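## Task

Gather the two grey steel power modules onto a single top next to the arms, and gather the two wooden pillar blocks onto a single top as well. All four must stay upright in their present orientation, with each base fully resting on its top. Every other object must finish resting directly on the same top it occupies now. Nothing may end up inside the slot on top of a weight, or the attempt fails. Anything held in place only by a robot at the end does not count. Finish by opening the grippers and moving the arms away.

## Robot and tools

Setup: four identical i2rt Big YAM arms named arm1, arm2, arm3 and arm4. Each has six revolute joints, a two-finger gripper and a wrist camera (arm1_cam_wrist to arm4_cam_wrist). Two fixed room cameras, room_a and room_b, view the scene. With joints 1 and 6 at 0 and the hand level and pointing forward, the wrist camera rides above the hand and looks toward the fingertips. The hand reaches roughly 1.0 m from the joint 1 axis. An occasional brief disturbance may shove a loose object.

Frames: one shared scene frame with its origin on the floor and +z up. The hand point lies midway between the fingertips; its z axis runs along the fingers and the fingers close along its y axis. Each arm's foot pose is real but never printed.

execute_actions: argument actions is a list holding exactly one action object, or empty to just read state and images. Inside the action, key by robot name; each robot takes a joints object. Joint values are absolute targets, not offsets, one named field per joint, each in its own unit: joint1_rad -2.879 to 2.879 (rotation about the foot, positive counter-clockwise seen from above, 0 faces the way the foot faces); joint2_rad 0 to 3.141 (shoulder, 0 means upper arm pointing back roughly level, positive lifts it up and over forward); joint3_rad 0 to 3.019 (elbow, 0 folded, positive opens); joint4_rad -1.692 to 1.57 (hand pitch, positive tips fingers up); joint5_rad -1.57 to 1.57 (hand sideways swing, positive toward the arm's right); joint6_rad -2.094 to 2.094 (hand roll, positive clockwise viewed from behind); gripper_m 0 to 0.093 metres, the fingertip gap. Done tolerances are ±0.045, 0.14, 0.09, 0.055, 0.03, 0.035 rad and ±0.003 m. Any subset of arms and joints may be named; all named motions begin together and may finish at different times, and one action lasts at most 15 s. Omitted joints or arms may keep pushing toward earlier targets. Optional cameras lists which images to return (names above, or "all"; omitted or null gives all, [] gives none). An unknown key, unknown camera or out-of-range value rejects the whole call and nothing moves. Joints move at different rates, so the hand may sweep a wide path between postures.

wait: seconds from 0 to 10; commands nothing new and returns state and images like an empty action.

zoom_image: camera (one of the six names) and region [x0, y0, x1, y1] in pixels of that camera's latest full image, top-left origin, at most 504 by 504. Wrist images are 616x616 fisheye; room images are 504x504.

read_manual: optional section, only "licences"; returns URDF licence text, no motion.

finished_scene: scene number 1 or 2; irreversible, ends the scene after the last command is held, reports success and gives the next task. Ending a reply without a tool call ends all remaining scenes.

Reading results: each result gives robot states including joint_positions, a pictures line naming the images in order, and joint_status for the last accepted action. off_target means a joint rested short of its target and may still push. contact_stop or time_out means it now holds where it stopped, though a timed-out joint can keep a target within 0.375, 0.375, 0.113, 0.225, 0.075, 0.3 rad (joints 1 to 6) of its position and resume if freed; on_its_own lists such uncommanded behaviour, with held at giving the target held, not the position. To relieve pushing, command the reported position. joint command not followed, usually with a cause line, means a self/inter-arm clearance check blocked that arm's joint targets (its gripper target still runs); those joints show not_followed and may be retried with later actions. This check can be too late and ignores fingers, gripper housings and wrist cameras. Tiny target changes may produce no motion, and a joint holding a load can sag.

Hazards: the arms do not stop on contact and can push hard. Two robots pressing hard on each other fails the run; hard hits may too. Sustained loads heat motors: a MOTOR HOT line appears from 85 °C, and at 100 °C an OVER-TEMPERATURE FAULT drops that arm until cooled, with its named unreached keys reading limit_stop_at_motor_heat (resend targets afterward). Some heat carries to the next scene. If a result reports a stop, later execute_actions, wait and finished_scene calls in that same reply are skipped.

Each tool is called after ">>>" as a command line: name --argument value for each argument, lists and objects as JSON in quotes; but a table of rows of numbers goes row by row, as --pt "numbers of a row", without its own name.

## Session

>>> execute_actions --actions '[]'

Scene clock: 0.00 s.
arm1.joint_positions: joint1_rad=+0.433 joint2_rad=+0.598 joint3_rad=+1.451 joint4_rad=-1.504 joint5_rad=+0.260 joint6_rad=+0.489 gripper_m=+0.095
arm1.joint_status: not commanded
arm1.hand: x=-0.1248 y=-1.8398 z=+1.3546 quat_wxyz=(-0.118, -0.890, +0.041, +0.439) (m; scene frame)
arm2.joint_positions: joint1_rad=+0.666 joint2_rad=+0.255 joint3_rad=+1.693 joint4_rad=-1.146 joint5_rad=-0.235 joint6_rad=+0.557 gripper_m=+0.094
arm2.joint_status: not commanded
arm2.hand: x=+0.2345 y=-0.4273 z=+1.4788 quat_wxyz=(-0.544, +0.192, -0.568, -0.587) (m; scene frame)
arm3.joint_positions: joint1_rad=+0.185 joint2_rad=+0.407 joint3_rad=+1.358 joint4_rad=-1.461 joint5_rad=+0.076 joint6_rad=+0.201 gripper_m=+0.094
arm3.joint_status: not commanded
arm3.hand: x=-0.5885 y=+0.6020 z=+1.2994 quat_wxyz=(-0.414, -0.608, -0.610, +0.295) (m; scene frame)
arm4.joint_positions: joint1_rad=+0.587 joint2_rad=+0.306 joint3_rad=+1.410 joint4_rad=-1.288 joint5_rad=-0.290 joint6_rad=-0.576 gripper_m=+0.095
arm4.joint_status: not commanded
arm4.hand: x=+0.1472 y=+1.4704 z=+1.3689 quat_wxyz=(-0.258, +0.766, +0.087, -0.583) (m; scene frame)
pictures: arm1_cam_wrist, arm2_cam_wrist, arm3_cam_wrist, arm4_cam_wrist, room_a, room_b
Images, in order (width x height): arm1_cam_wrist 616x616, arm2_cam_wrist 616x616, arm3_cam_wrist 616x616, arm4_cam_wrist 616x616, room_a 504x504, room_b 504x504.

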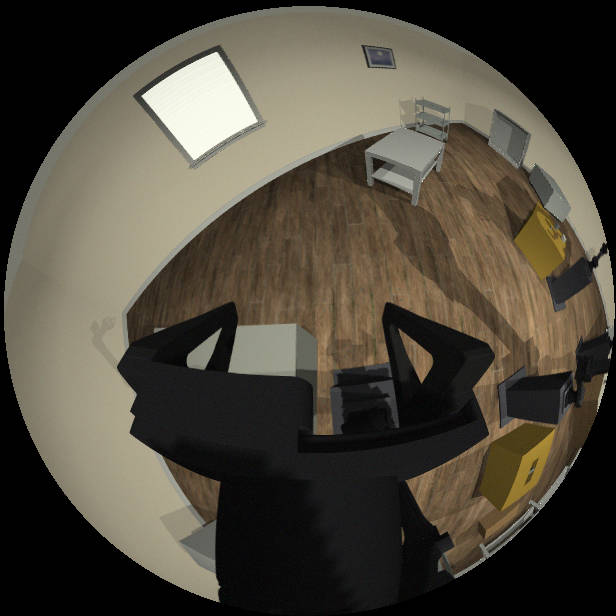

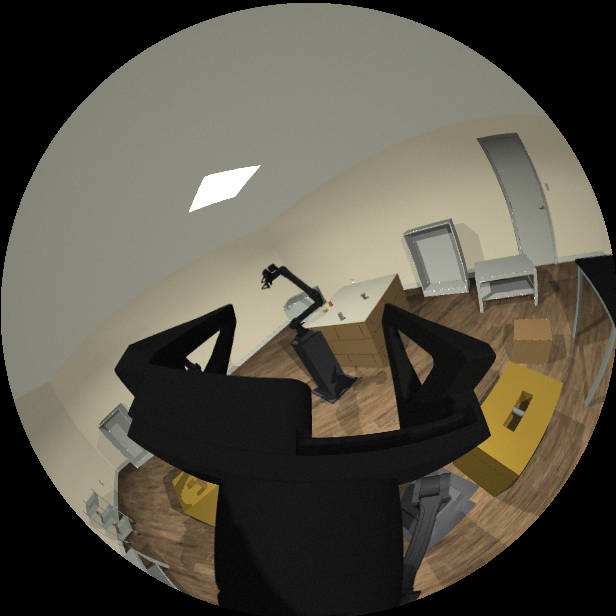

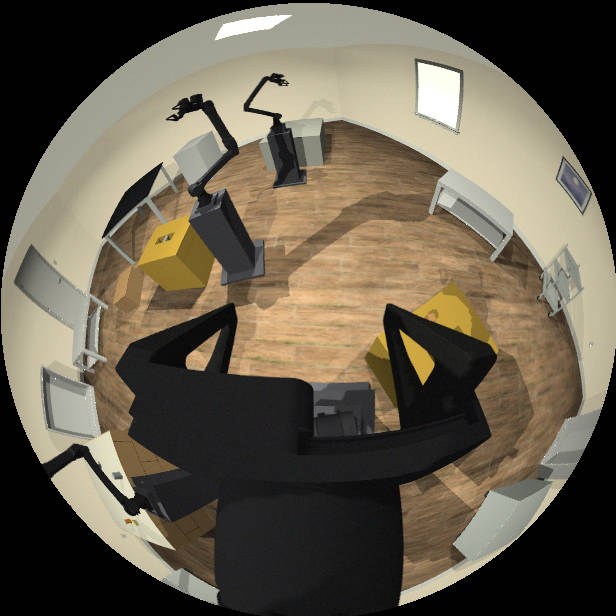

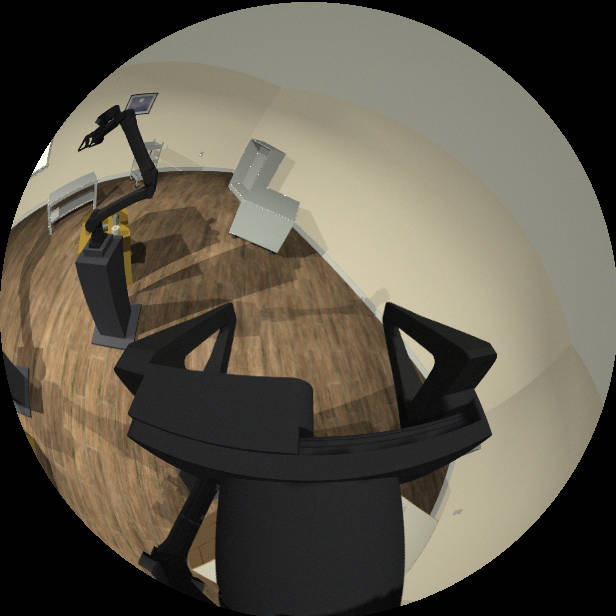

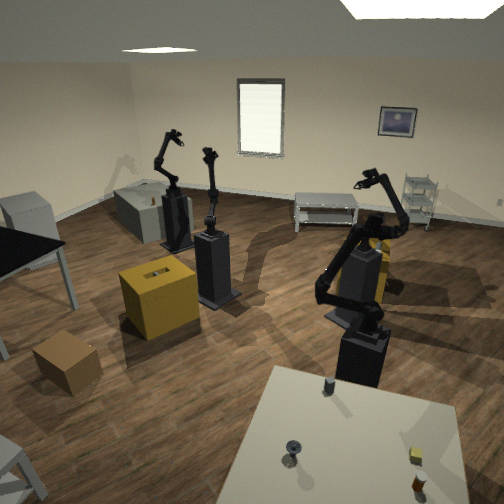

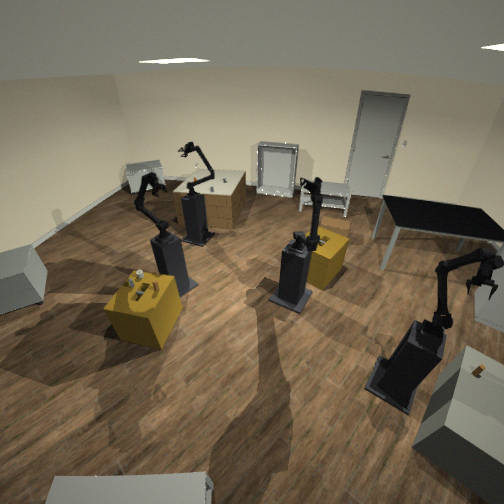

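>>> execute_actions --actions '[{"arm1":{"joints":{"joint1_rad":1.6,"joint2_rad":1.384,"joint3_rad":1.345,"joint4_rad":-1.519,"joint5_rad":0,"joint6_rad":0}},"arm3":{"joints":{"joint1_rad":-1.2,"joint2_rad":1.384,"joint3_rad":1.345,"joint4_rad":-1.53,"joint5_rad":0,"joint6_rad":0}},"arm4":{"joints":{"joint1_rad":-1.4,"joint2_rad":1.384,"joint3_rad":1.345,"joint4_rad":-1.53,"joint5_rad":0,"joint6_rad":0}},"arm2":{"joints":{"joint1_rad":-0.2,"joint2_rad":1.384,"joint3_rad":1.345,"joint4_rad":-1.53,"joint5_rad":0,"joint6_rad":0}}}]' --cameras '["arm1_cam_wrist","arm2_cam_wrist","arm3_cam_wrist","arm4_cam_wrist"]'

Scene clock: 13.37 s.
arm1.joint_positions: joint1_rad=+1.604 joint2_rad=+1.387 joint3_rad=+1.333 joint4_rad=-1.504 joint5_rad=+0.001 joint6_rad=+0.007 gripper_m=+0.095
arm1.joint_status: all done
arm1.hand: x=+0.1143 y=-2.1853 z=+1.0649 quat_wxyz=(-0.009, -0.662, -0.750, +0.007) (m; scene frame)
arm2.joint_positions: joint1_rad=-0.199 joint2_rad=+1.385 joint3_rad=+1.335 joint4_rad=-1.522 joint5_rad=+0.000 joint6_rad=+0.011 gripper_m=+0.094
arm2.joint_status: all done
arm2.hand: x=+0.6887 y=-0.3970 z=+0.9854 quat_wxyz=(+0.005, +0.015, -1.000, -0.003) (m; scene frame)
arm3.joint_positions: joint1_rad=-1.197 joint2_rad=+1.395 joint3_rad=+1.340 joint4_rad=-1.514 joint5_rad=-0.001 joint6_rad=+0.009 gripper_m=+0.094
arm3.joint_status: all done
arm3.hand: x=-0.9739 y=+0.5645 z=+1.0121 quat_wxyz=(-0.003, -0.977, -0.215, -0.001) (m; scene frame)
arm4.joint_positions: joint1_rad=-1.403 joint2_rad=+1.406 joint3_rad=+1.329 joint4_rad=-1.519 joint5_rad=-0.001 joint6_rad=-0.014 gripper_m=+0.095
arm4.joint_status: all done
arm4.hand: x=+0.5938 y=+1.6735 z=+1.0092 quat_wxyz=(+0.005, +0.281, -0.960, +0.004) (m; scene frame)
pictures: arm1_cam_wrist, arm2_cam_wrist, arm3_cam_wrist, arm4_cam_wrist
Images, in order (width x height): arm1_cam_wrist 616x616, arm2_cam_wrist 616x616, arm3_cam_wrist 616x616, arm4_cam_wrist 616x616.

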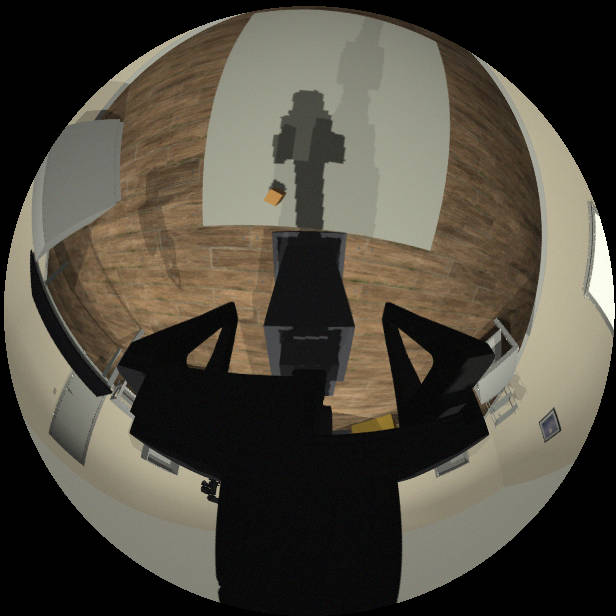

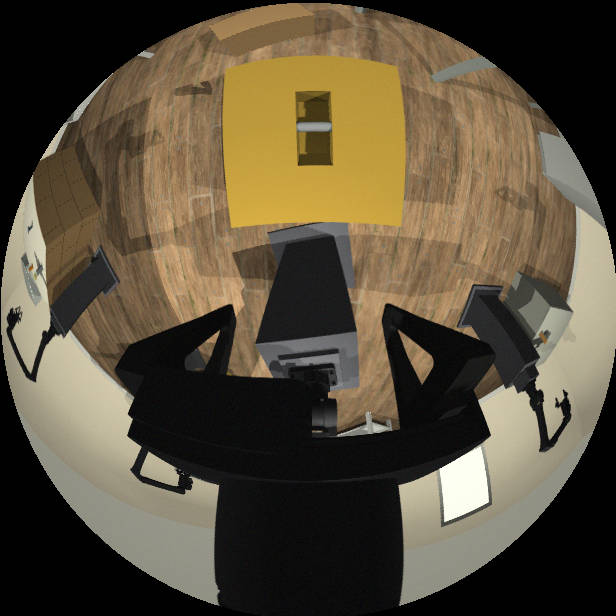

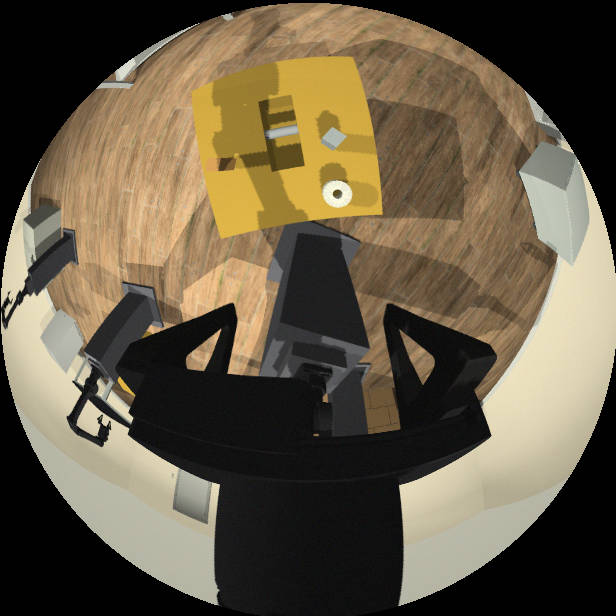

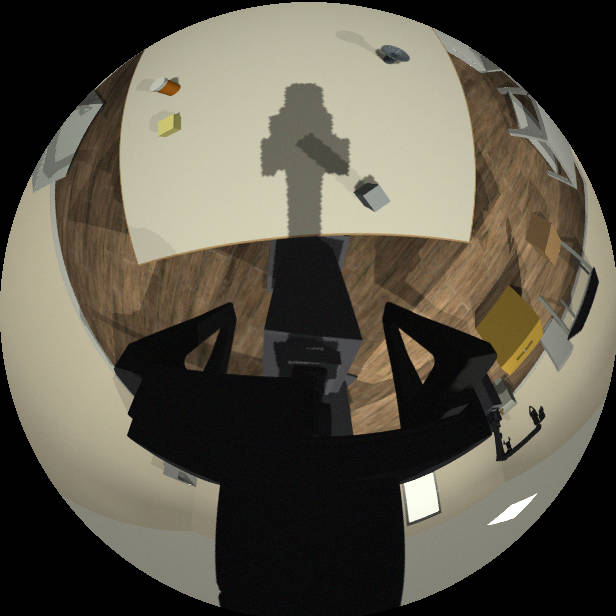

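>>> zoom_image --camera "arm3_cam_wrist" --region '[290, 90, 390, 220]'

>>> zoom_image --camera "arm1_cam_wrist" --region '[240, 160, 310, 230]'

>>> zoom_image --camera "room_a" --region '[290, 350, 370, 420]'

Region (290, 90, 390, 220) of arm3_cam_wrist's 616x616 image, scaled by 3.877, with more detail than that image has; it fills the left 388 columns of this view, and the rest is white.

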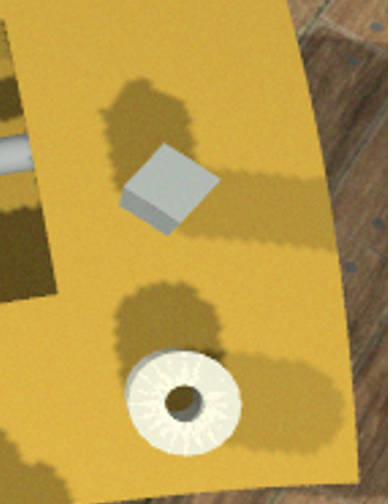

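Region (240, 160, 310, 230) of arm1_cam_wrist's 616x616 image, scaled by 7.200, with more detail than that image has.

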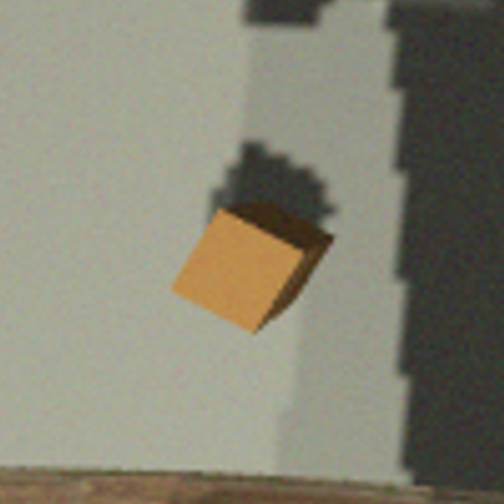

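This scene's latest camera images include none from room_a. They are from: arm1_cam_wrist, arm2_cam_wrist, arm3_cam_wrist, arm4_cam_wrist. Call execute_actions without "cameras", or with room_a in "cameras", to get its image.

>>> execute_actions --actions '[{"arm1":{"joints":{"joint1_rad":1.855,"joint2_rad":2.005,"joint3_rad":0.87,"joint4_rad":-0.40,"joint6_rad":0.74}},"arm3":{"joints":{"joint1_rad":-1.29,"joint2_rad":2.16,"joint4_rad":-0.725,"joint6_rad":0.57}},"arm4":{"joints":{"joint1_rad":2.379,"joint2_rad":1.93,"joint3_rad":1.23,"joint4_rad":0.55}},"arm2":{"joints":{"joint1_rad":-1.98,"joint3_rad":1.32,"joint4_rad":1.49,"joint2_rad":2.27}}}]' --cameras '["arm1_cam_wrist","arm3_cam_wrist"]'

Scene clock: 84.27 s.
arm1.joint_positions: joint1_rad=+1.861 joint2_rad=+2.001 joint3_rad=+0.854 joint4_rad=-0.418 joint5_rad=+0.001 joint6_rad=+0.733 gripper_m=+0.095
arm1.joint_status: all done
arm1.hand: x=+0.2147 y=-2.1589 z=+0.6689 quat_wxyz=(-0.008, -0.818, -0.576, +0.002) (m; scene frame)
arm2.joint_positions: joint1_rad=-1.992 joint2_rad=+2.273 joint3_rad=+1.327 joint4_rad=+1.477 joint5_rad=+0.001 joint6_rad=+0.009 gripper_m=+0.094
arm2.joint_status: all done
arm2.hand: x=+0.1529 y=-1.1545 z=+0.9267 quat_wxyz=(-0.556, -0.382, -0.320, +0.665) (m; scene frame)
arm3.joint_positions: joint1_rad=-1.289 joint2_rad=+2.172 joint3_rad=+1.340 joint4_rad=-0.742 joint5_rad=-0.001 joint6_rad=+0.561 gripper_m=+0.094
arm3.joint_status: all done
arm3.hand: x=-1.1219 y=+0.5482 z=+0.6391 quat_wxyz=(-0.002, -0.994, +0.106, -0.004) (m; scene frame)
arm4.joint_positions: joint1_rad=+2.388 joint2_rad=+1.961 joint3_rad=+1.223 joint4_rad=+0.527 joint5_rad=-0.001 joint6_rad=-0.012 gripper_m=+0.095
arm4.joint_status: all done
arm4.hand: x=-0.0163 y=+0.7612 z=+0.9036 quat_wxyz=(+0.355, +0.643, +0.443, -0.515) (m; scene frame)
pictures: arm1_cam_wrist, arm3_cam_wrist
Images, in order (width x height): arm1_cam_wrist 616x616, arm3_cam_wrist 616x616.

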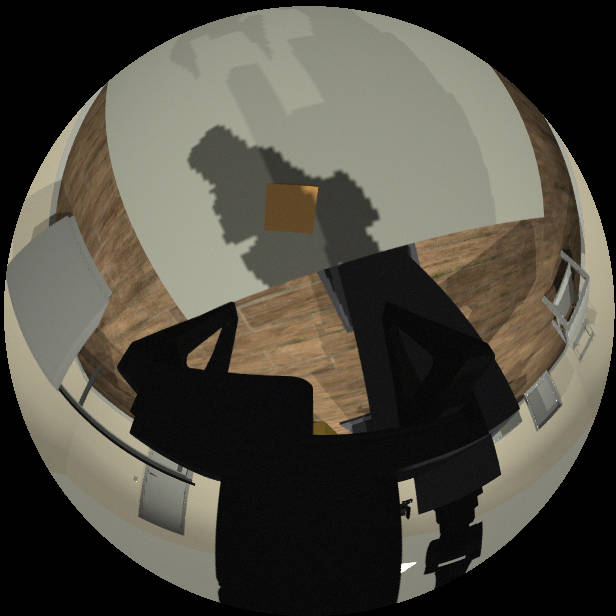

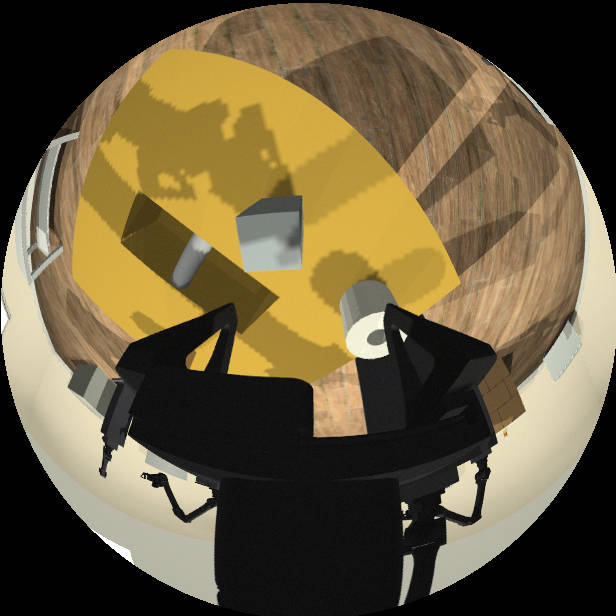

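>>> execute_actions --actions '[{"arm1":{"joints":{"joint1_rad":1.81,"joint2_rad":2.25,"joint3_rad":1.068,"joint4_rad":-0.352,"joint6_rad":0.745}},"arm3":{"joints":{"joint1_rad":-1.272,"joint2_rad":2.335,"joint3_rad":1.5,"joint4_rad":-0.70,"joint6_rad":0.535}}}]' --cameras '["arm1_cam_wrist","arm3_cam_wrist"]'

Scene clock: 112.77 s.
arm1.joint_positions: joint1_rad=+1.809 joint2_rad=+2.233 joint3_rad=+1.061 joint4_rad=-0.361 joint5_rad=+0.001 joint6_rad=+0.738 gripper_m=+0.095
arm1.joint_status: all done
arm1.hand: x=+0.2171 y=-2.2284 z=+0.6065 quat_wxyz=(-0.023, -0.833, -0.552, +0.006) (m; scene frame)
arm2.joint_positions: joint1_rad=-1.992 joint2_rad=+2.273 joint3_rad=+1.327 joint4_rad=+1.477 joint5_rad=+0.001 joint6_rad=+0.009 gripper_m=+0.094
arm2.joint_status: not commanded
arm2.hand: x=+0.1529 y=-1.1545 z=+0.9267 quat_wxyz=(-0.556, -0.382, -0.320, +0.665) (m; scene frame)
arm3.joint_positions: joint1_rad=-1.289 joint2_rad=+2.343 joint3_rad=+1.469 joint4_rad=-0.711 joint5_rad=-0.001 joint6_rad=+0.544 gripper_m=+0.094
arm3.joint_status: all done
arm3.hand: x=-1.1474 y=+0.5381 z=+0.5782 quat_wxyz=(+0.001, -0.995, +0.097, -0.010) (m; scene frame)
arm4.joint_positions: joint1_rad=+2.388 joint2_rad=+1.961 joint3_rad=+1.223 joint4_rad=+0.527 joint5_rad=-0.001 joint6_rad=-0.012 gripper_m=+0.095
arm4.joint_status: not commanded
arm4.hand: x=-0.0163 y=+0.7612 z=+0.9036 quat_wxyz=(+0.355, +0.643, +0.443, -0.515) (m; scene frame)
pictures: arm1_cam_wrist, arm3_cam_wrist
Images, in order (width x height): arm1_cam_wrist 616x616, arm3_cam_wrist 616x616.

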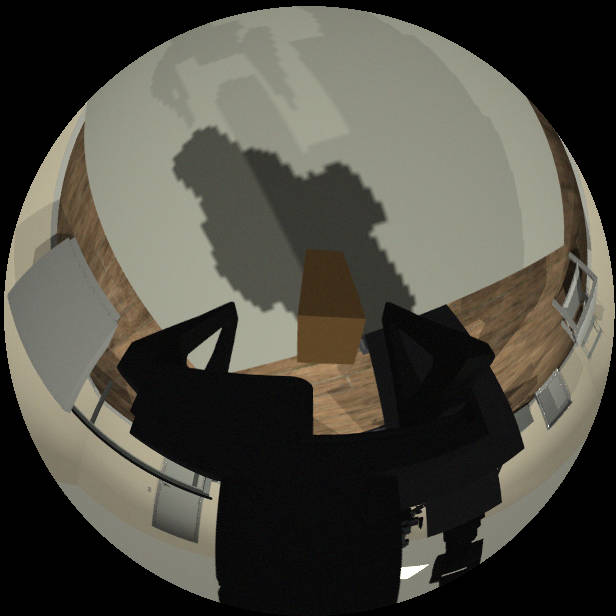

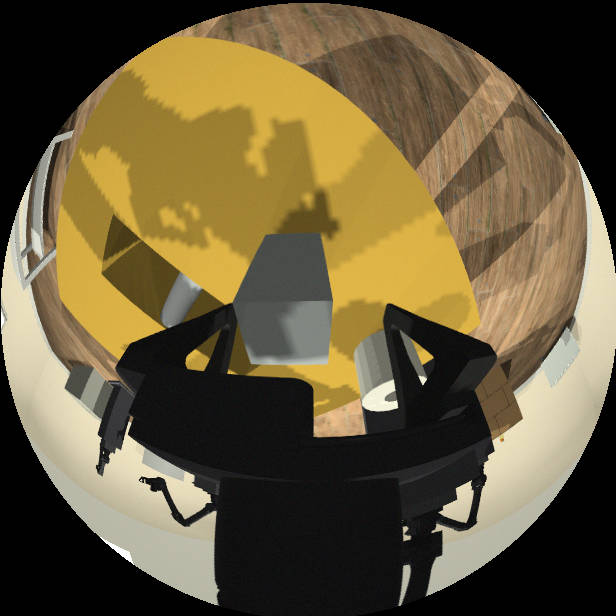

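>>> execute_actions --actions '[{"arm1":{"joints":{"joint2_rad":2.295}},"arm3":{"joints":{"joint1_rad":-1.262,"joint3_rad":1.52}}}]' --cameras '["arm1_cam_wrist","arm3_cam_wrist"]'

Scene clock: 123.30 s.
arm1.joint_positions: joint1_rad=+1.809 joint2_rad=+2.265 joint3_rad=+1.061 joint4_rad=-0.361 joint5_rad=+0.001 joint6_rad=+0.738 gripper_m=+0.095
arm1.joint_status: all done
arm1.hand: x=+0.2135 y=-2.2181 z=+0.5925 quat_wxyz=(-0.007, -0.834, -0.552, +0.002) (m; scene frame)
arm2.joint_positions: joint1_rad=-1.992 joint2_rad=+2.273 joint3_rad=+1.327 joint4_rad=+1.477 joint5_rad=+0.001 joint6_rad=+0.009 gripper_m=+0.094
arm2.joint_status: not commanded
arm2.hand: x=+0.1529 y=-1.1545 z=+0.9267 quat_wxyz=(-0.556, -0.382, -0.320, +0.665) (m; scene frame)
arm3.joint_positions: joint1_rad=-1.275 joint2_rad=+2.343 joint3_rad=+1.480 joint4_rad=-0.711 joint5_rad=-0.001 joint6_rad=+0.543 gripper_m=+0.094
arm3.joint_status: all done
arm3.hand: x=-1.1504 y=+0.5285 z=+0.5810 quat_wxyz=(-0.002, -0.996, +0.090, -0.004) (m; scene frame)
arm4.joint_positions: joint1_rad=+2.388 joint2_rad=+1.961 joint3_rad=+1.223 joint4_rad=+0.527 joint5_rad=-0.001 joint6_rad=-0.012 gripper_m=+0.095
arm4.joint_status: not commanded
arm4.hand: x=-0.0163 y=+0.7612 z=+0.9036 quat_wxyz=(+0.355, +0.643, +0.443, -0.515) (m; scene frame)
pictures: arm1_cam_wrist, arm3_cam_wrist
Images, in order (width x height): arm1_cam_wrist 616x616, arm3_cam_wrist 616x616.

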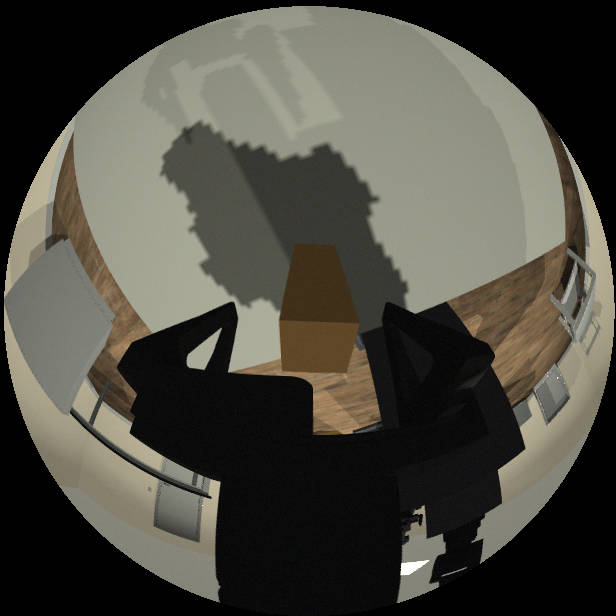

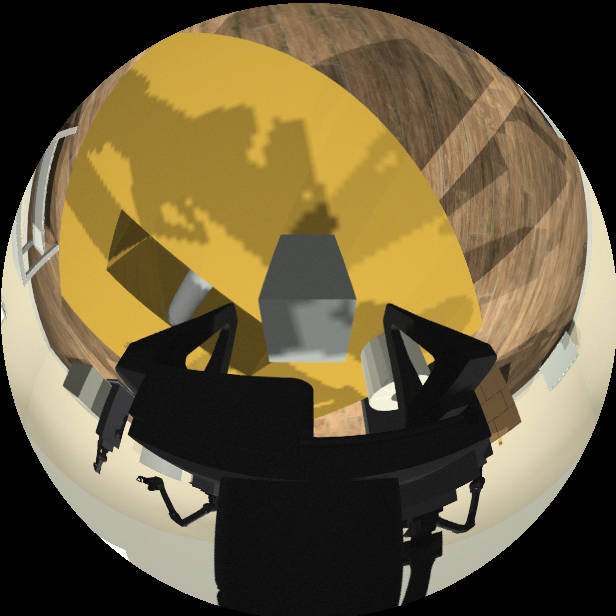

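>>> execute_actions --actions '[{"arm1":{"joints":{"gripper_m":0.02}},"arm3":{"joints":{"gripper_m":0.025}}}]' --cameras '[]'

>>> execute_actions --actions '[{"arm1":{"joints":{"joint2_rad":1.8,"joint3_rad":1.2,"joint4_rad":-0.98}},"arm3":{"joints":{"joint2_rad":1.79,"joint4_rad":-1.27}}}]' --cameras '[]'

>>> execute_actions --actions '[{"arm1":{"joints":{"joint1_rad":-1.815,"joint3_rad":1.5,"joint4_rad":-1.28,"joint6_rad":0}},"arm3":{"joints":{"joint1_rad":1.375,"joint3_rad":1.67,"joint4_rad":-1.44,"joint6_rad":1.83}}}]' --cameras '["arm2_cam_wrist","arm4_cam_wrist","room_a"]'

Scene clock: 138.43 s.
arm1.joint_positions: joint1_rad=+1.809 joint2_rad=+2.265 joint3_rad=+1.061 joint4_rad=-0.361 joint5_rad=+0.001 joint6_rad=+0.738 gripper_m=+0.035
arm1.joint_status: gripper_m off_target (ended at +0.035, target +0.020)
arm1.hand: x=+0.2135 y=-2.2181 z=+0.5925 quat_wxyz=(-0.007, -0.834, -0.552, +0.002) (m; scene frame)
arm2.joint_positions: joint1_rad=-1.992 joint2_rad=+2.273 joint3_rad=+1.327 joint4_rad=+1.477 joint5_rad=+0.001 joint6_rad=+0.009 gripper_m=+0.094
arm2.joint_status: not commanded
arm2.hand: x=+0.1529 y=-1.1545 z=+0.9267 quat_wxyz=(-0.556, -0.382, -0.320, +0.665) (m; scene frame)
arm3.joint_positions: joint1_rad=-1.275 joint2_rad=+2.343 joint3_rad=+1.480 joint4_rad=-0.711 joint5_rad=-0.001 joint6_rad=+0.543 gripper_m=+0.039
arm3.joint_status: gripper_m off_target (ended at +0.039, target +0.025)
arm3.hand: x=-1.1505 y=+0.5286 z=+0.5810 quat_wxyz=(-0.001, -0.996, +0.089, -0.004) (m; scene frame)
arm4.joint_positions: joint1_rad=+2.388 joint2_rad=+1.961 joint3_rad=+1.223 joint4_rad=+0.527 joint5_rad=-0.001 joint6_rad=-0.012 gripper_m=+0.095
arm4.joint_status: not commanded
arm4.hand: x=-0.0163 y=+0.7612 z=+0.9036 quat_wxyz=(+0.355, +0.643, +0.443, -0.515) (m; scene frame)
pictures: none
No camera images: the call's "cameras" was empty. Leave "cameras" out to get every camera's image.

Scene clock: 140.00 s.
arm1.joint_positions: joint1_rad=+1.809 joint2_rad=+1.775 joint3_rad=+1.193 joint4_rad=-0.964 joint5_rad=+0.001 joint6_rad=+0.738 gripper_m=+0.035
arm1.joint_status: all done
arm1.hand: x=+0.2243 y=-2.2495 z=+0.8490 quat_wxyz=(-0.017, -0.834, -0.552, +0.004) (m; scene frame)
arm2.joint_positions: joint1_rad=-1.992 joint2_rad=+2.273 joint3_rad=+1.327 joint4_rad=+1.477 joint5_rad=+0.001 joint6_rad=+0.009 gripper_m=+0.094
arm2.joint_status: not commanded
arm2.hand: x=+0.1529 y=-1.1545 z=+0.9267 quat_wxyz=(-0.556, -0.382, -0.320, +0.665) (m; scene frame)
arm3.joint_positions: joint1_rad=-1.275 joint2_rad=+1.804 joint3_rad=+1.494 joint4_rad=-1.254 joint5_rad=-0.001 joint6_rad=+0.543 gripper_m=+0.039
arm3.joint_status: all done
arm3.hand: x=-1.1131 y=+0.5445 z=+0.8837 quat_wxyz=(-0.004, -0.996, +0.090, +0.000) (m; scene frame)
arm4.joint_positions: joint1_rad=+2.388 joint2_rad=+1.961 joint3_rad=+1.223 joint4_rad=+0.527 joint5_rad=-0.001 joint6_rad=-0.012 gripper_m=+0.095
arm4.joint_status: not commanded
arm4.hand: x=-0.0163 y=+0.7612 z=+0.9036 quat_wxyz=(+0.355, +0.643, +0.443, -0.515) (m; scene frame)
pictures: none
No camera images: the call's "cameras" was empty. Leave "cameras" out to get every camera's image.

Scene clock: 143.00 s.
arm1.joint_positions: joint1_rad=-1.821 joint2_rad=+1.790 joint3_rad=+1.486 joint4_rad=-1.264 joint5_rad=+0.001 joint6_rad=+0.007 gripper_m=+0.035
arm1.joint_status: all done
arm1.hand: x=+0.1440 y=-1.2566 z=+0.9334 quat_wxyz=(+0.000, -0.649, +0.761, -0.004) (m; scene frame)
arm2.joint_positions: joint1_rad=-1.992 joint2_rad=+2.273 joint3_rad=+1.327 joint4_rad=+1.477 joint5_rad=+0.001 joint6_rad=+0.009 gripper_m=+0.094
arm2.joint_status: not commanded
arm2.hand: x=+0.1529 y=-1.1545 z=+0.9267 quat_wxyz=(-0.556, -0.382, -0.320, +0.665) (m; scene frame)
arm3.joint_positions: joint1_rad=+1.383 joint2_rad=+1.806 joint3_rad=+1.626 joint4_rad=-1.423 joint5_rad=-0.003 joint6_rad=+1.822 gripper_m=+0.039
arm3.joint_status: all done
arm3.hand: x=-0.0679 y=+0.6713 z=+0.9366 quat_wxyz=(+0.009, -0.825, -0.564, +0.010) (m; scene frame)
arm4.joint_positions: joint1_rad=+2.388 joint2_rad=+1.961 joint3_rad=+1.223 joint4_rad=+0.527 joint5_rad=-0.001 joint6_rad=-0.012 gripper_m=+0.095
arm4.joint_status: not commanded
arm4.hand: x=-0.0163 y=+0.7612 z=+0.9036 quat_wxyz=(+0.355, +0.643, +0.443, -0.515) (m; scene frame)
pictures: arm2_cam_wrist, arm4_cam_wrist, room_a
Images, in order (width x height): arm2_cam_wrist 616x616, arm4_cam_wrist 616x616, room_a 504x504.

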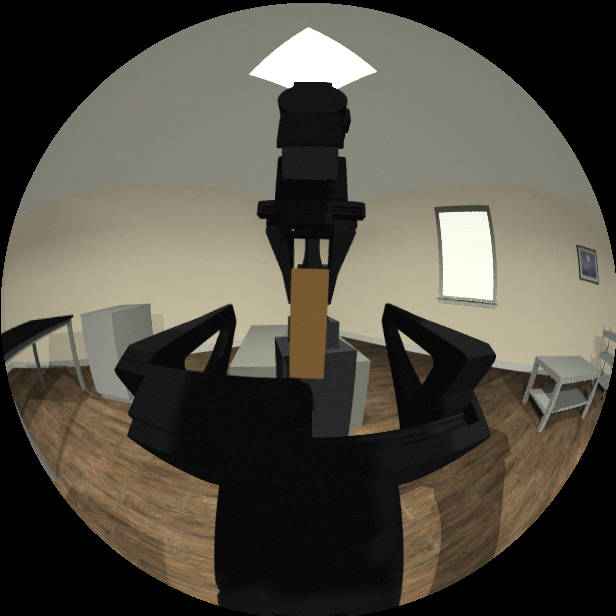

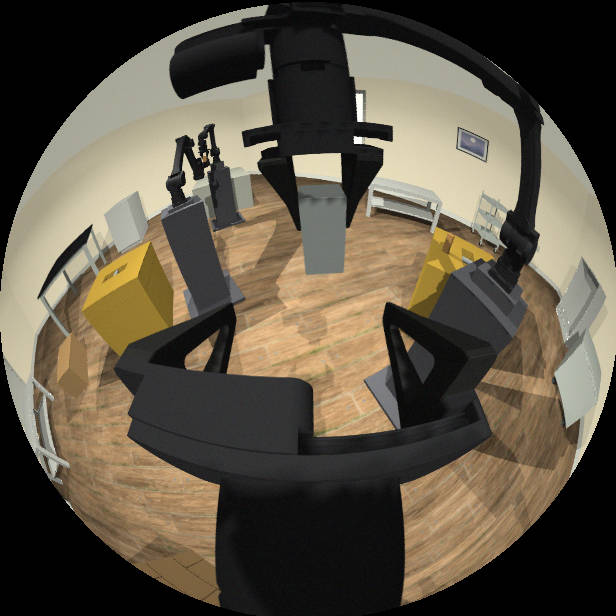

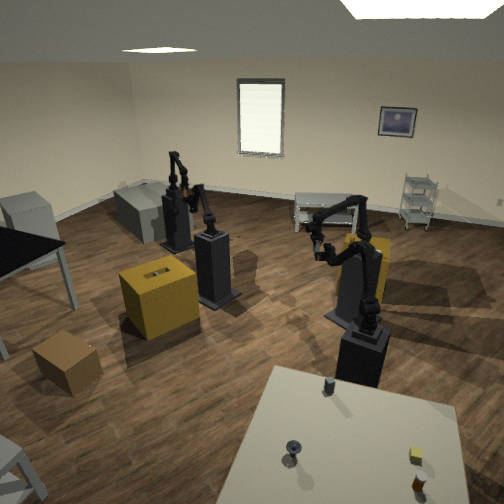

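>>> zoom_image --camera "arm4_cam_wrist" --region '[260, 150, 400, 290]'

Region (260, 150, 400, 290) of arm4_cam_wrist's 616x616 image, scaled by 3.600, with more detail than that image has.

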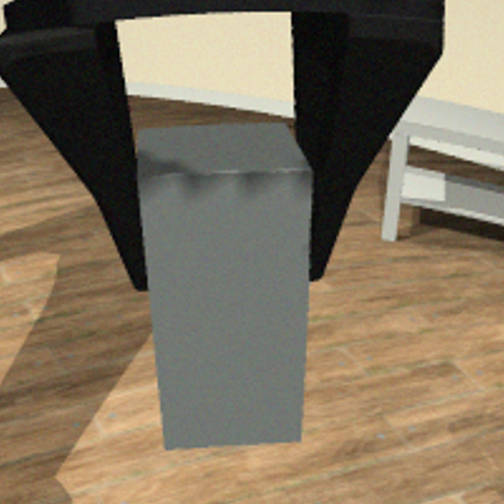

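>>> execute_actions --actions '[{"arm2":{"joints":{"joint2_rad":2.515,"joint3_rad":1.765,"joint4_rad":1.265}},"arm4":{"joints":{"joint1_rad":2.365,"joint2_rad":2.2,"joint3_rad":1.615,"joint4_rad":0.425}}}]' --cameras '["arm2_cam_wrist","arm4_cam_wrist","arm3_cam_wrist"]'

Scene clock: 181.80 s.
arm1.joint_positions: joint1_rad=-1.821 joint2_rad=+1.790 joint3_rad=+1.486 joint4_rad=-1.264 joint5_rad=+0.001 joint6_rad=+0.007 gripper_m=+0.035
arm1.joint_status: not commanded
arm1.hand: x=+0.1440 y=-1.2566 z=+0.9334 quat_wxyz=(+0.000, -0.649, +0.761, -0.004) (m; scene frame)
arm2.joint_positions: joint1_rad=-1.992 joint2_rad=+2.507 joint3_rad=+1.735 joint4_rad=+1.267 joint5_rad=+0.001 joint6_rad=+0.009 gripper_m=+0.094
arm2.joint_status: all done
arm2.hand: x=+0.1340 y=-1.2560 z=+0.8862 quat_wxyz=(-0.550, -0.394, -0.330, +0.658) (m; scene frame)
arm3.joint_positions: joint1_rad=+1.383 joint2_rad=+1.806 joint3_rad=+1.626 joint4_rad=-1.423 joint5_rad=-0.003 joint6_rad=+1.822 gripper_m=+0.039
arm3.joint_status: not commanded
arm3.hand: x=-0.0679 y=+0.6713 z=+0.9366 quat_wxyz=(+0.009, -0.825, -0.564, +0.010) (m; scene frame)
arm4.joint_positions: joint1_rad=+2.373 joint2_rad=+2.218 joint3_rad=+1.573 joint4_rad=+0.430 joint5_rad=-0.001 joint6_rad=-0.012 gripper_m=+0.095
arm4.joint_status: all done
arm4.hand: x=-0.0628 y=+0.6742 z=+0.8661 quat_wxyz=(+0.351, +0.647, +0.438, -0.516) (m; scene frame)
pictures: arm2_cam_wrist, arm3_cam_wrist, arm4_cam_wrist
Images, in order (width x height): arm2_cam_wrist 616x616, arm3_cam_wrist 616x616, arm4_cam_wrist 616x616.

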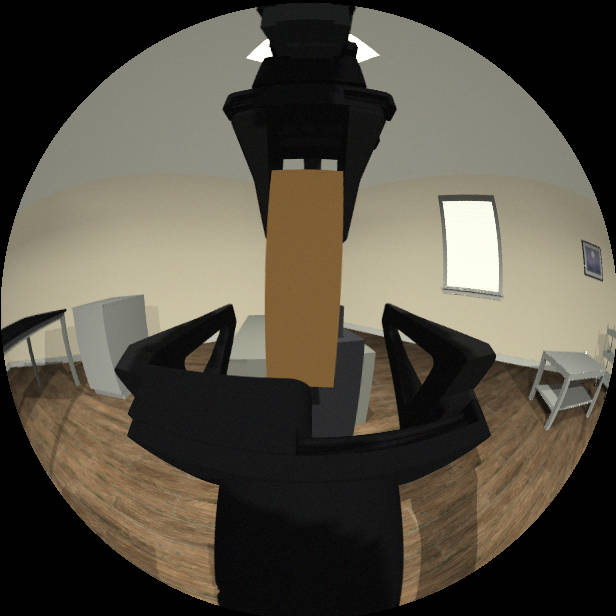

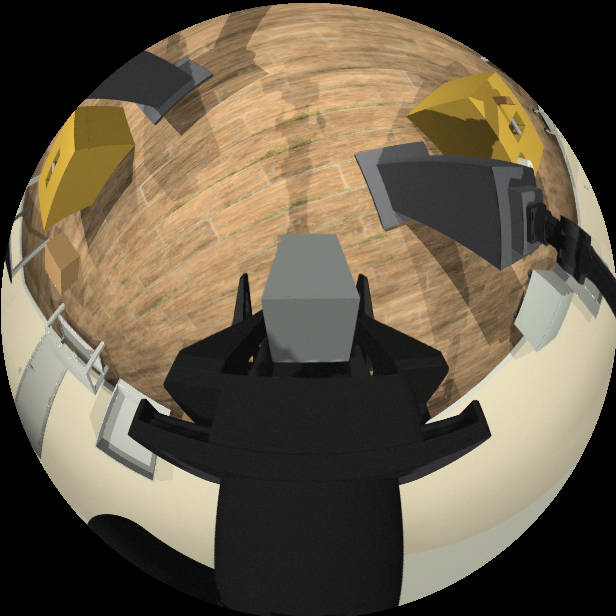

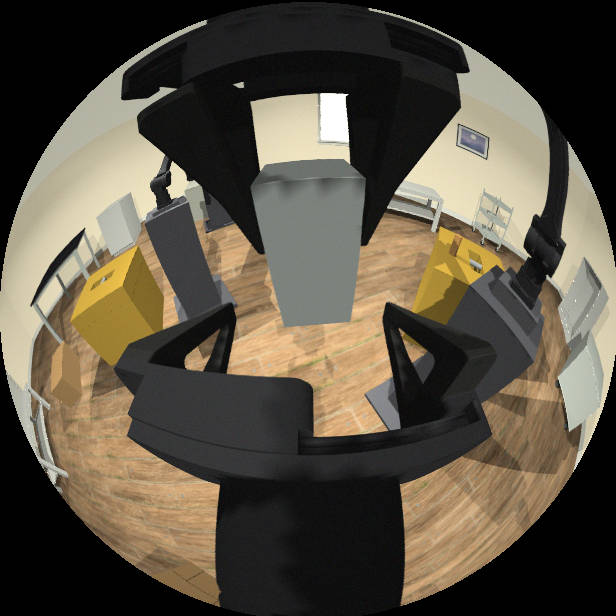

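>>> execute_actions --actions '[{"arm2":{"joints":{"gripper_m":0.02}},"arm4":{"joints":{"joint3_rad":1.65}}}]' --cameras '["arm4_cam_wrist","arm3_cam_wrist"]'

Scene clock: 201.37 s.
arm1.joint_positions: joint1_rad=-1.821 joint2_rad=+1.790 joint3_rad=+1.486 joint4_rad=-1.264 joint5_rad=-0.007 joint6_rad=+0.004 gripper_m=+0.035
arm1.joint_status: not commanded
arm1.hand: x=+0.1424 y=-1.2563 z=+0.9334 quat_wxyz=(-0.002, -0.650, +0.760, -0.001) (m; scene frame)
arm2.joint_positions: joint1_rad=-1.990 joint2_rad=+2.507 joint3_rad=+1.735 joint4_rad=+1.267 joint5_rad=+0.004 joint6_rad=+0.013 gripper_m=+0.035
arm2.joint_status: gripper_m off_target (ended at +0.035, target +0.020)
arm2.hand: x=+0.1348 y=-1.2562 z=+0.8861 quat_wxyz=(-0.551, -0.395, -0.329, +0.657) (m; scene frame)
arm3.joint_positions: joint1_rad=+1.383 joint2_rad=+1.806 joint3_rad=+1.626 joint4_rad=-1.423 joint5_rad=-0.003 joint6_rad=+1.822 gripper_m=+0.039
arm3.joint_status: not commanded
arm3.hand: x=-0.0679 y=+0.6713 z=+0.9366 quat_wxyz=(+0.009, -0.825, -0.564, +0.010) (m; scene frame)
arm4.joint_positions: joint1_rad=+2.373 joint2_rad=+2.218 joint3_rad=+1.607 joint4_rad=+0.430 joint5_rad=-0.001 joint6_rad=-0.012 gripper_m=+0.095
arm4.joint_status: all done
arm4.hand: x=-0.0665 y=+0.6655 z=+0.8847 quat_wxyz=(+0.358, +0.638, +0.432, -0.527) (m; scene frame)
pictures: arm3_cam_wrist, arm4_cam_wrist
Images, in order (width x height): arm3_cam_wrist 616x616, arm4_cam_wrist 616x616.

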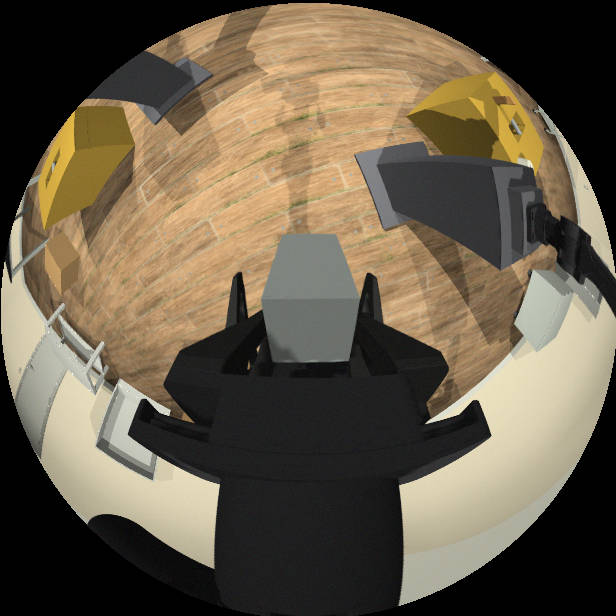

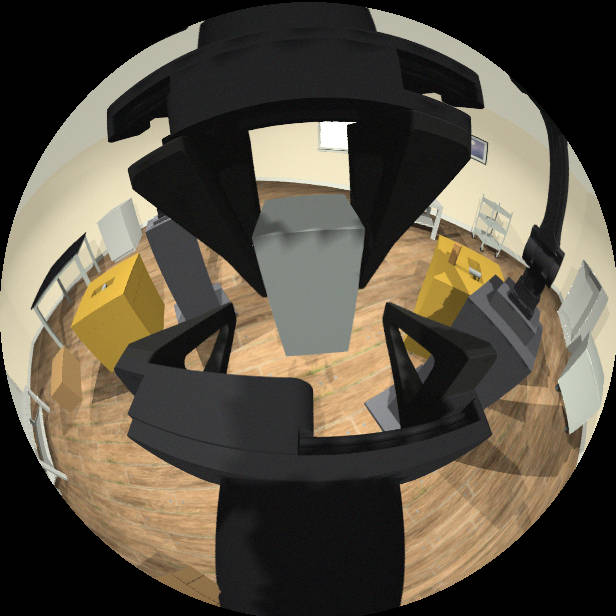

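>>> execute_actions --actions '[{"arm1":{"joints":{"gripper_m":0.093}},"arm4":{"joints":{"gripper_m":0.025}}}]' --cameras '["arm4_cam_wrist"]'

Scene clock: 210.40 s.
arm1.joint_positions: joint1_rad=-1.821 joint2_rad=+1.790 joint3_rad=+1.486 joint4_rad=-1.264 joint5_rad=-0.004 joint6_rad=+0.004 gripper_m=+0.093
arm1.joint_status: all done
arm1.hand: x=+0.1429 y=-1.2564 z=+0.9334 quat_wxyz=(-0.002, -0.650, +0.760, -0.002) (m; scene frame)
arm2.joint_positions: joint1_rad=-1.990 joint2_rad=+2.507 joint3_rad=+1.735 joint4_rad=+1.267 joint5_rad=+0.002 joint6_rad=+0.011 gripper_m=+0.035
arm2.joint_status: not commanded
arm2.hand: x=+0.1351 y=-1.2563 z=+0.8861 quat_wxyz=(-0.551, -0.394, -0.330, +0.657) (m; scene frame)
arm3.joint_positions: joint1_rad=+1.383 joint2_rad=+1.805 joint3_rad=+1.627 joint4_rad=-1.424 joint5_rad=-0.002 joint6_rad=+1.824 gripper_m=+0.039
arm3.joint_status: not commanded
arm3.hand: x=-0.0679 y=+0.6711 z=+0.9371 quat_wxyz=(+0.008, -0.826, -0.563, +0.010) (m; scene frame)
arm4.joint_positions: joint1_rad=+2.370 joint2_rad=+2.218 joint3_rad=+1.608 joint4_rad=+0.430 joint5_rad=+0.001 joint6_rad=-0.022 gripper_m=+0.040
arm4.joint_status: gripper_m off_target (ended at +0.040, target +0.025)
arm4.hand: x=-0.0690 y=+0.6663 z=+0.8851 quat_wxyz=(+0.354, +0.637, +0.434, -0.530) (m; scene frame)
pictures: arm4_cam_wrist
Images, in order (width x height): arm4_cam_wrist 616x616.

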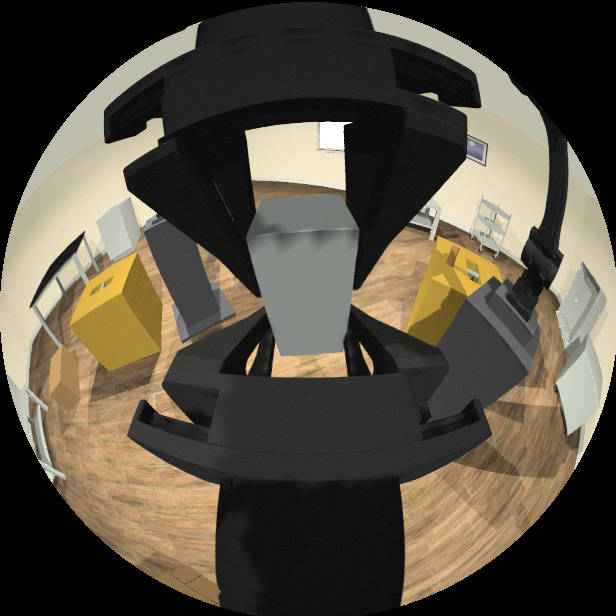

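>>> execute_actions --actions '[{"arm1":{"joints":{"joint2_rad":1.4,"joint4_rad":-1.65}},"arm3":{"joints":{"gripper_m":0.093}}}]' --cameras '[]'

>>> execute_actions --actions '[{"arm3":{"joints":{"joint2_rad":1.55,"joint4_rad":-1.66}},"arm2":{"joints":{"joint1_rad":0.8}}}]' --cameras '[]'

>>> execute_actions --actions '[{"arm3":{"joints":{"joint1_rad":0.6,"joint2_rad":1.94,"joint3_rad":2.12,"joint4_rad":-1.68,"joint6_rad":0}},"arm4":{"joints":{"joint2_rad":1.85,"joint3_rad":1.1,"joint4_rad":0.59}}}]' --cameras '[]'

>>> execute_actions --actions '[{"arm2":{"joints":{"joint1_rad":1.975,"joint4_rad":1.29}},"arm4":{"joints":{"joint1_rad":-1.3}}}]' --cameras '["arm3_cam_wrist","arm4_cam_wrist","room_a"]'

Scene clock: 233.93 s.
arm1.joint_positions: joint1_rad=-1.821 joint2_rad=+1.382 joint3_rad=+1.485 joint4_rad=-1.636 joint5_rad=-0.004 joint6_rad=+0.004 gripper_m=+0.093
arm1.joint_status: all done
arm1.hand: x=+0.1227 y=-1.3823 z=+1.1183 quat_wxyz=(+0.012, -0.650, +0.760, +0.009) (m; scene frame)
arm2.joint_positions: joint1_rad=-1.990 joint2_rad=+2.507 joint3_rad=+1.735 joint4_rad=+1.267 joint5_rad=+0.002 joint6_rad=+0.011 gripper_m=+0.035
arm2.joint_status: not commanded
arm2.hand: x=+0.1351 y=-1.2563 z=+0.8861 quat_wxyz=(-0.551, -0.394, -0.330, +0.657) (m; scene frame)
arm3.joint_positions: joint1_rad=+1.383 joint2_rad=+1.804 joint3_rad=+1.627 joint4_rad=-1.424 joint5_rad=-0.002 joint6_rad=+1.824 gripper_m=+0.093
arm3.joint_status: all done
arm3.hand: x=-0.0679 y=+0.6711 z=+0.9377 quat_wxyz=(+0.008, -0.826, -0.563, +0.010) (m; scene frame)
arm4.joint_positions: joint1_rad=+2.370 joint2_rad=+2.218 joint3_rad=+1.608 joint4_rad=+0.425 joint5_rad=+0.001 joint6_rad=-0.015 gripper_m=+0.040
arm4.joint_status: not commanded
arm4.hand: x=-0.0689 y=+0.6665 z=+0.8838 quat_wxyz=(+0.355, +0.639, +0.433, -0.527) (m; scene frame)
pictures: none
No camera images: the call's "cameras" was empty. Leave "cameras" out to get every camera's image.

Scene clock: 236.67 s.
arm1.joint_positions: joint1_rad=-1.821 joint2_rad=+1.382 joint3_rad=+1.485 joint4_rad=-1.636 joint5_rad=-0.004 joint6_rad=+0.004 gripper_m=+0.093
arm1.joint_status: not commanded
arm1.hand: x=+0.1227 y=-1.3823 z=+1.1183 quat_wxyz=(+0.012, -0.650, +0.760, +0.009) (m; scene frame)
arm2.joint_positions: joint1_rad=+0.799 joint2_rad=+2.507 joint3_rad=+1.749 joint4_rad=+1.259 joint5_rad=-0.001 joint6_rad=+0.008 gripper_m=+0.035
arm2.joint_status: all done
arm2.hand: x=+0.7248 y=+0.3289 z=+0.8935 quat_wxyz=(-0.743, +0.248, -0.446, -0.433) (m; scene frame)
arm3.joint_positions: joint1_rad=+1.383 joint2_rad=+1.552 joint3_rad=+1.638 joint4_rad=-1.646 joint5_rad=-0.001 joint6_rad=+1.825 gripper_m=+0.093
arm3.joint_status: all done
arm3.hand: x=-0.1462 y=+0.6809 z=+1.0647 quat_wxyz=(-0.006, -0.826, -0.563, -0.006) (m; scene frame)
arm4.joint_positions: joint1_rad=+2.369 joint2_rad=+2.218 joint3_rad=+1.608 joint4_rad=+0.425 joint5_rad=+0.003 joint6_rad=-0.012 gripper_m=+0.040
arm4.joint_status: not commanded
arm4.hand: x=-0.0698 y=+0.6669 z=+0.8837 quat_wxyz=(+0.355, +0.641, +0.431, -0.527) (m; scene frame)
pictures: none
No camera images: the call's "cameras" was empty. Leave "cameras" out to get every camera's image.

Scene clock: 238.93 s.
arm1.joint_positions: joint1_rad=-1.821 joint2_rad=+1.382 joint3_rad=+1.485 joint4_rad=-1.636 joint5_rad=-0.004 joint6_rad=+0.004 gripper_m=+0.093
arm1.joint_status: not commanded
arm1.hand: x=+0.1227 y=-1.3823 z=+1.1183 quat_wxyz=(+0.012, -0.650, +0.760, +0.009) (m; scene frame)
arm2.joint_positions: joint1_rad=+0.799 joint2_rad=+2.507 joint3_rad=+1.749 joint4_rad=+1.259 joint5_rad=-0.001 joint6_rad=+0.008 gripper_m=+0.035
arm2.joint_status: not commanded
arm2.hand: x=+0.7248 y=+0.3289 z=+0.8935 quat_wxyz=(-0.743, +0.248, -0.446, -0.433) (m; scene frame)
arm3.joint_positions: joint1_rad=+0.597 joint2_rad=+1.945 joint3_rad=+2.064 joint4_rad=-1.669 joint5_rad=+0.001 joint6_rad=+0.009 gripper_m=+0.093
arm3.joint_status: all done
arm3.hand: x=-0.2339 y=+0.2583 z=+1.0261 quat_wxyz=(-0.012, -0.442, -0.897, +0.006) (m; scene frame)
arm4.joint_positions: joint1_rad=+2.369 joint2_rad=+1.869 joint3_rad=+1.076 joint4_rad=+0.568 joint5_rad=+0.003 joint6_rad=-0.012 gripper_m=+0.040
arm4.joint_status: all done
arm4.hand: x=-0.0125 y=+0.8088 z=+0.9037 quat_wxyz=(+0.347, +0.651, +0.438, -0.515) (m; scene frame)
pictures: none
No camera images: the call's "cameras" was empty. Leave "cameras" out to get every camera's image.

Scene clock: 241.97 s.
arm1.joint_positions: joint1_rad=-1.821 joint2_rad=+1.382 joint3_rad=+1.485 joint4_rad=-1.636 joint5_rad=-0.004 joint6_rad=+0.004 gripper_m=+0.093
arm1.joint_status: not commanded
arm1.hand: x=+0.1227 y=-1.3823 z=+1.1183 quat_wxyz=(+0.012, -0.650, +0.760, +0.009) (m; scene frame)
arm2.joint_positions: joint1_rad=+1.967 joint2_rad=+2.507 joint3_rad=+1.749 joint4_rad=+1.271 joint5_rad=+0.000 joint6_rad=+0.007 gripper_m=+0.035
arm2.joint_status: all done
arm2.hand: x=-0.2218 y=+0.2782 z=+0.9047 quat_wxyz=(-0.386, +0.445, -0.229, -0.775) (m; scene frame)
arm3.joint_positions: joint1_rad=+0.597 joint2_rad=+1.945 joint3_rad=+2.064 joint4_rad=-1.669 joint5_rad=+0.001 joint6_rad=+0.009 gripper_m=+0.093
arm3.joint_status: not commanded
arm3.hand: x=-0.2339 y=+0.2583 z=+1.0261 quat_wxyz=(-0.012, -0.441, -0.897, +0.006) (m; scene frame)
arm4.joint_positions: joint1_rad=-1.309 joint2_rad=+1.869 joint3_rad=+1.076 joint4_rad=+0.568 joint5_rad=+0.003 joint6_rad=-0.012 gripper_m=+0.040
arm4.joint_status: all done
arm4.hand: x=+0.8170 y=+1.8884 z=+0.9189 quat_wxyz=(-0.598, +0.253, -0.735, -0.193) (m; scene frame)
pictures: arm3_cam_wrist, arm4_cam_wrist, room_a
Images, in order (width x height): arm3_cam_wrist 616x616, arm4_cam_wrist 616x616, room_a 504x504.

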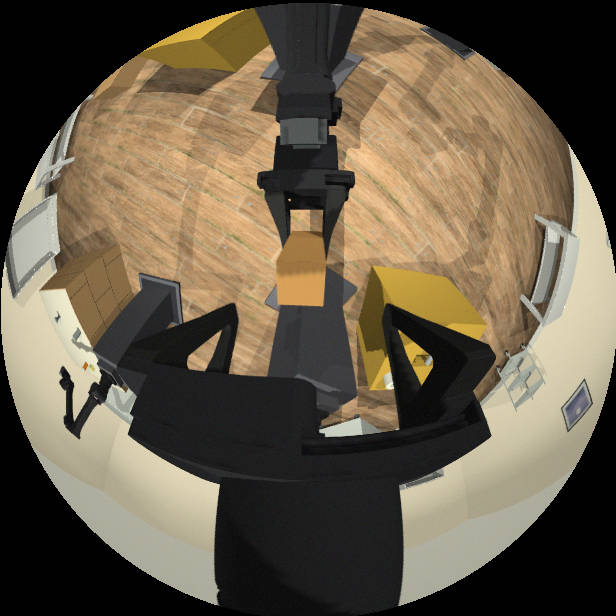

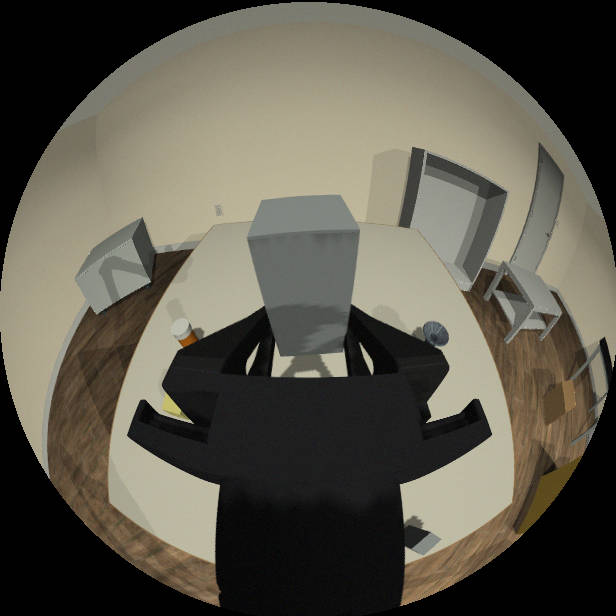

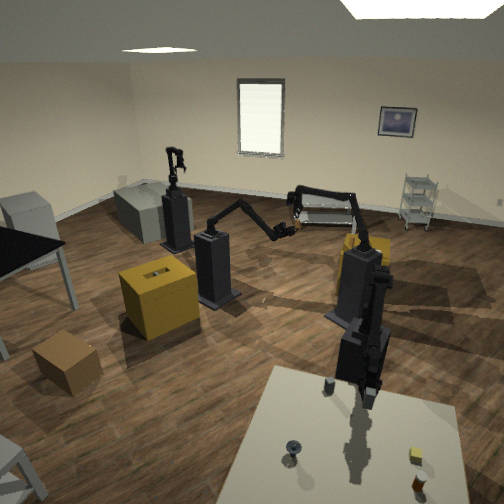

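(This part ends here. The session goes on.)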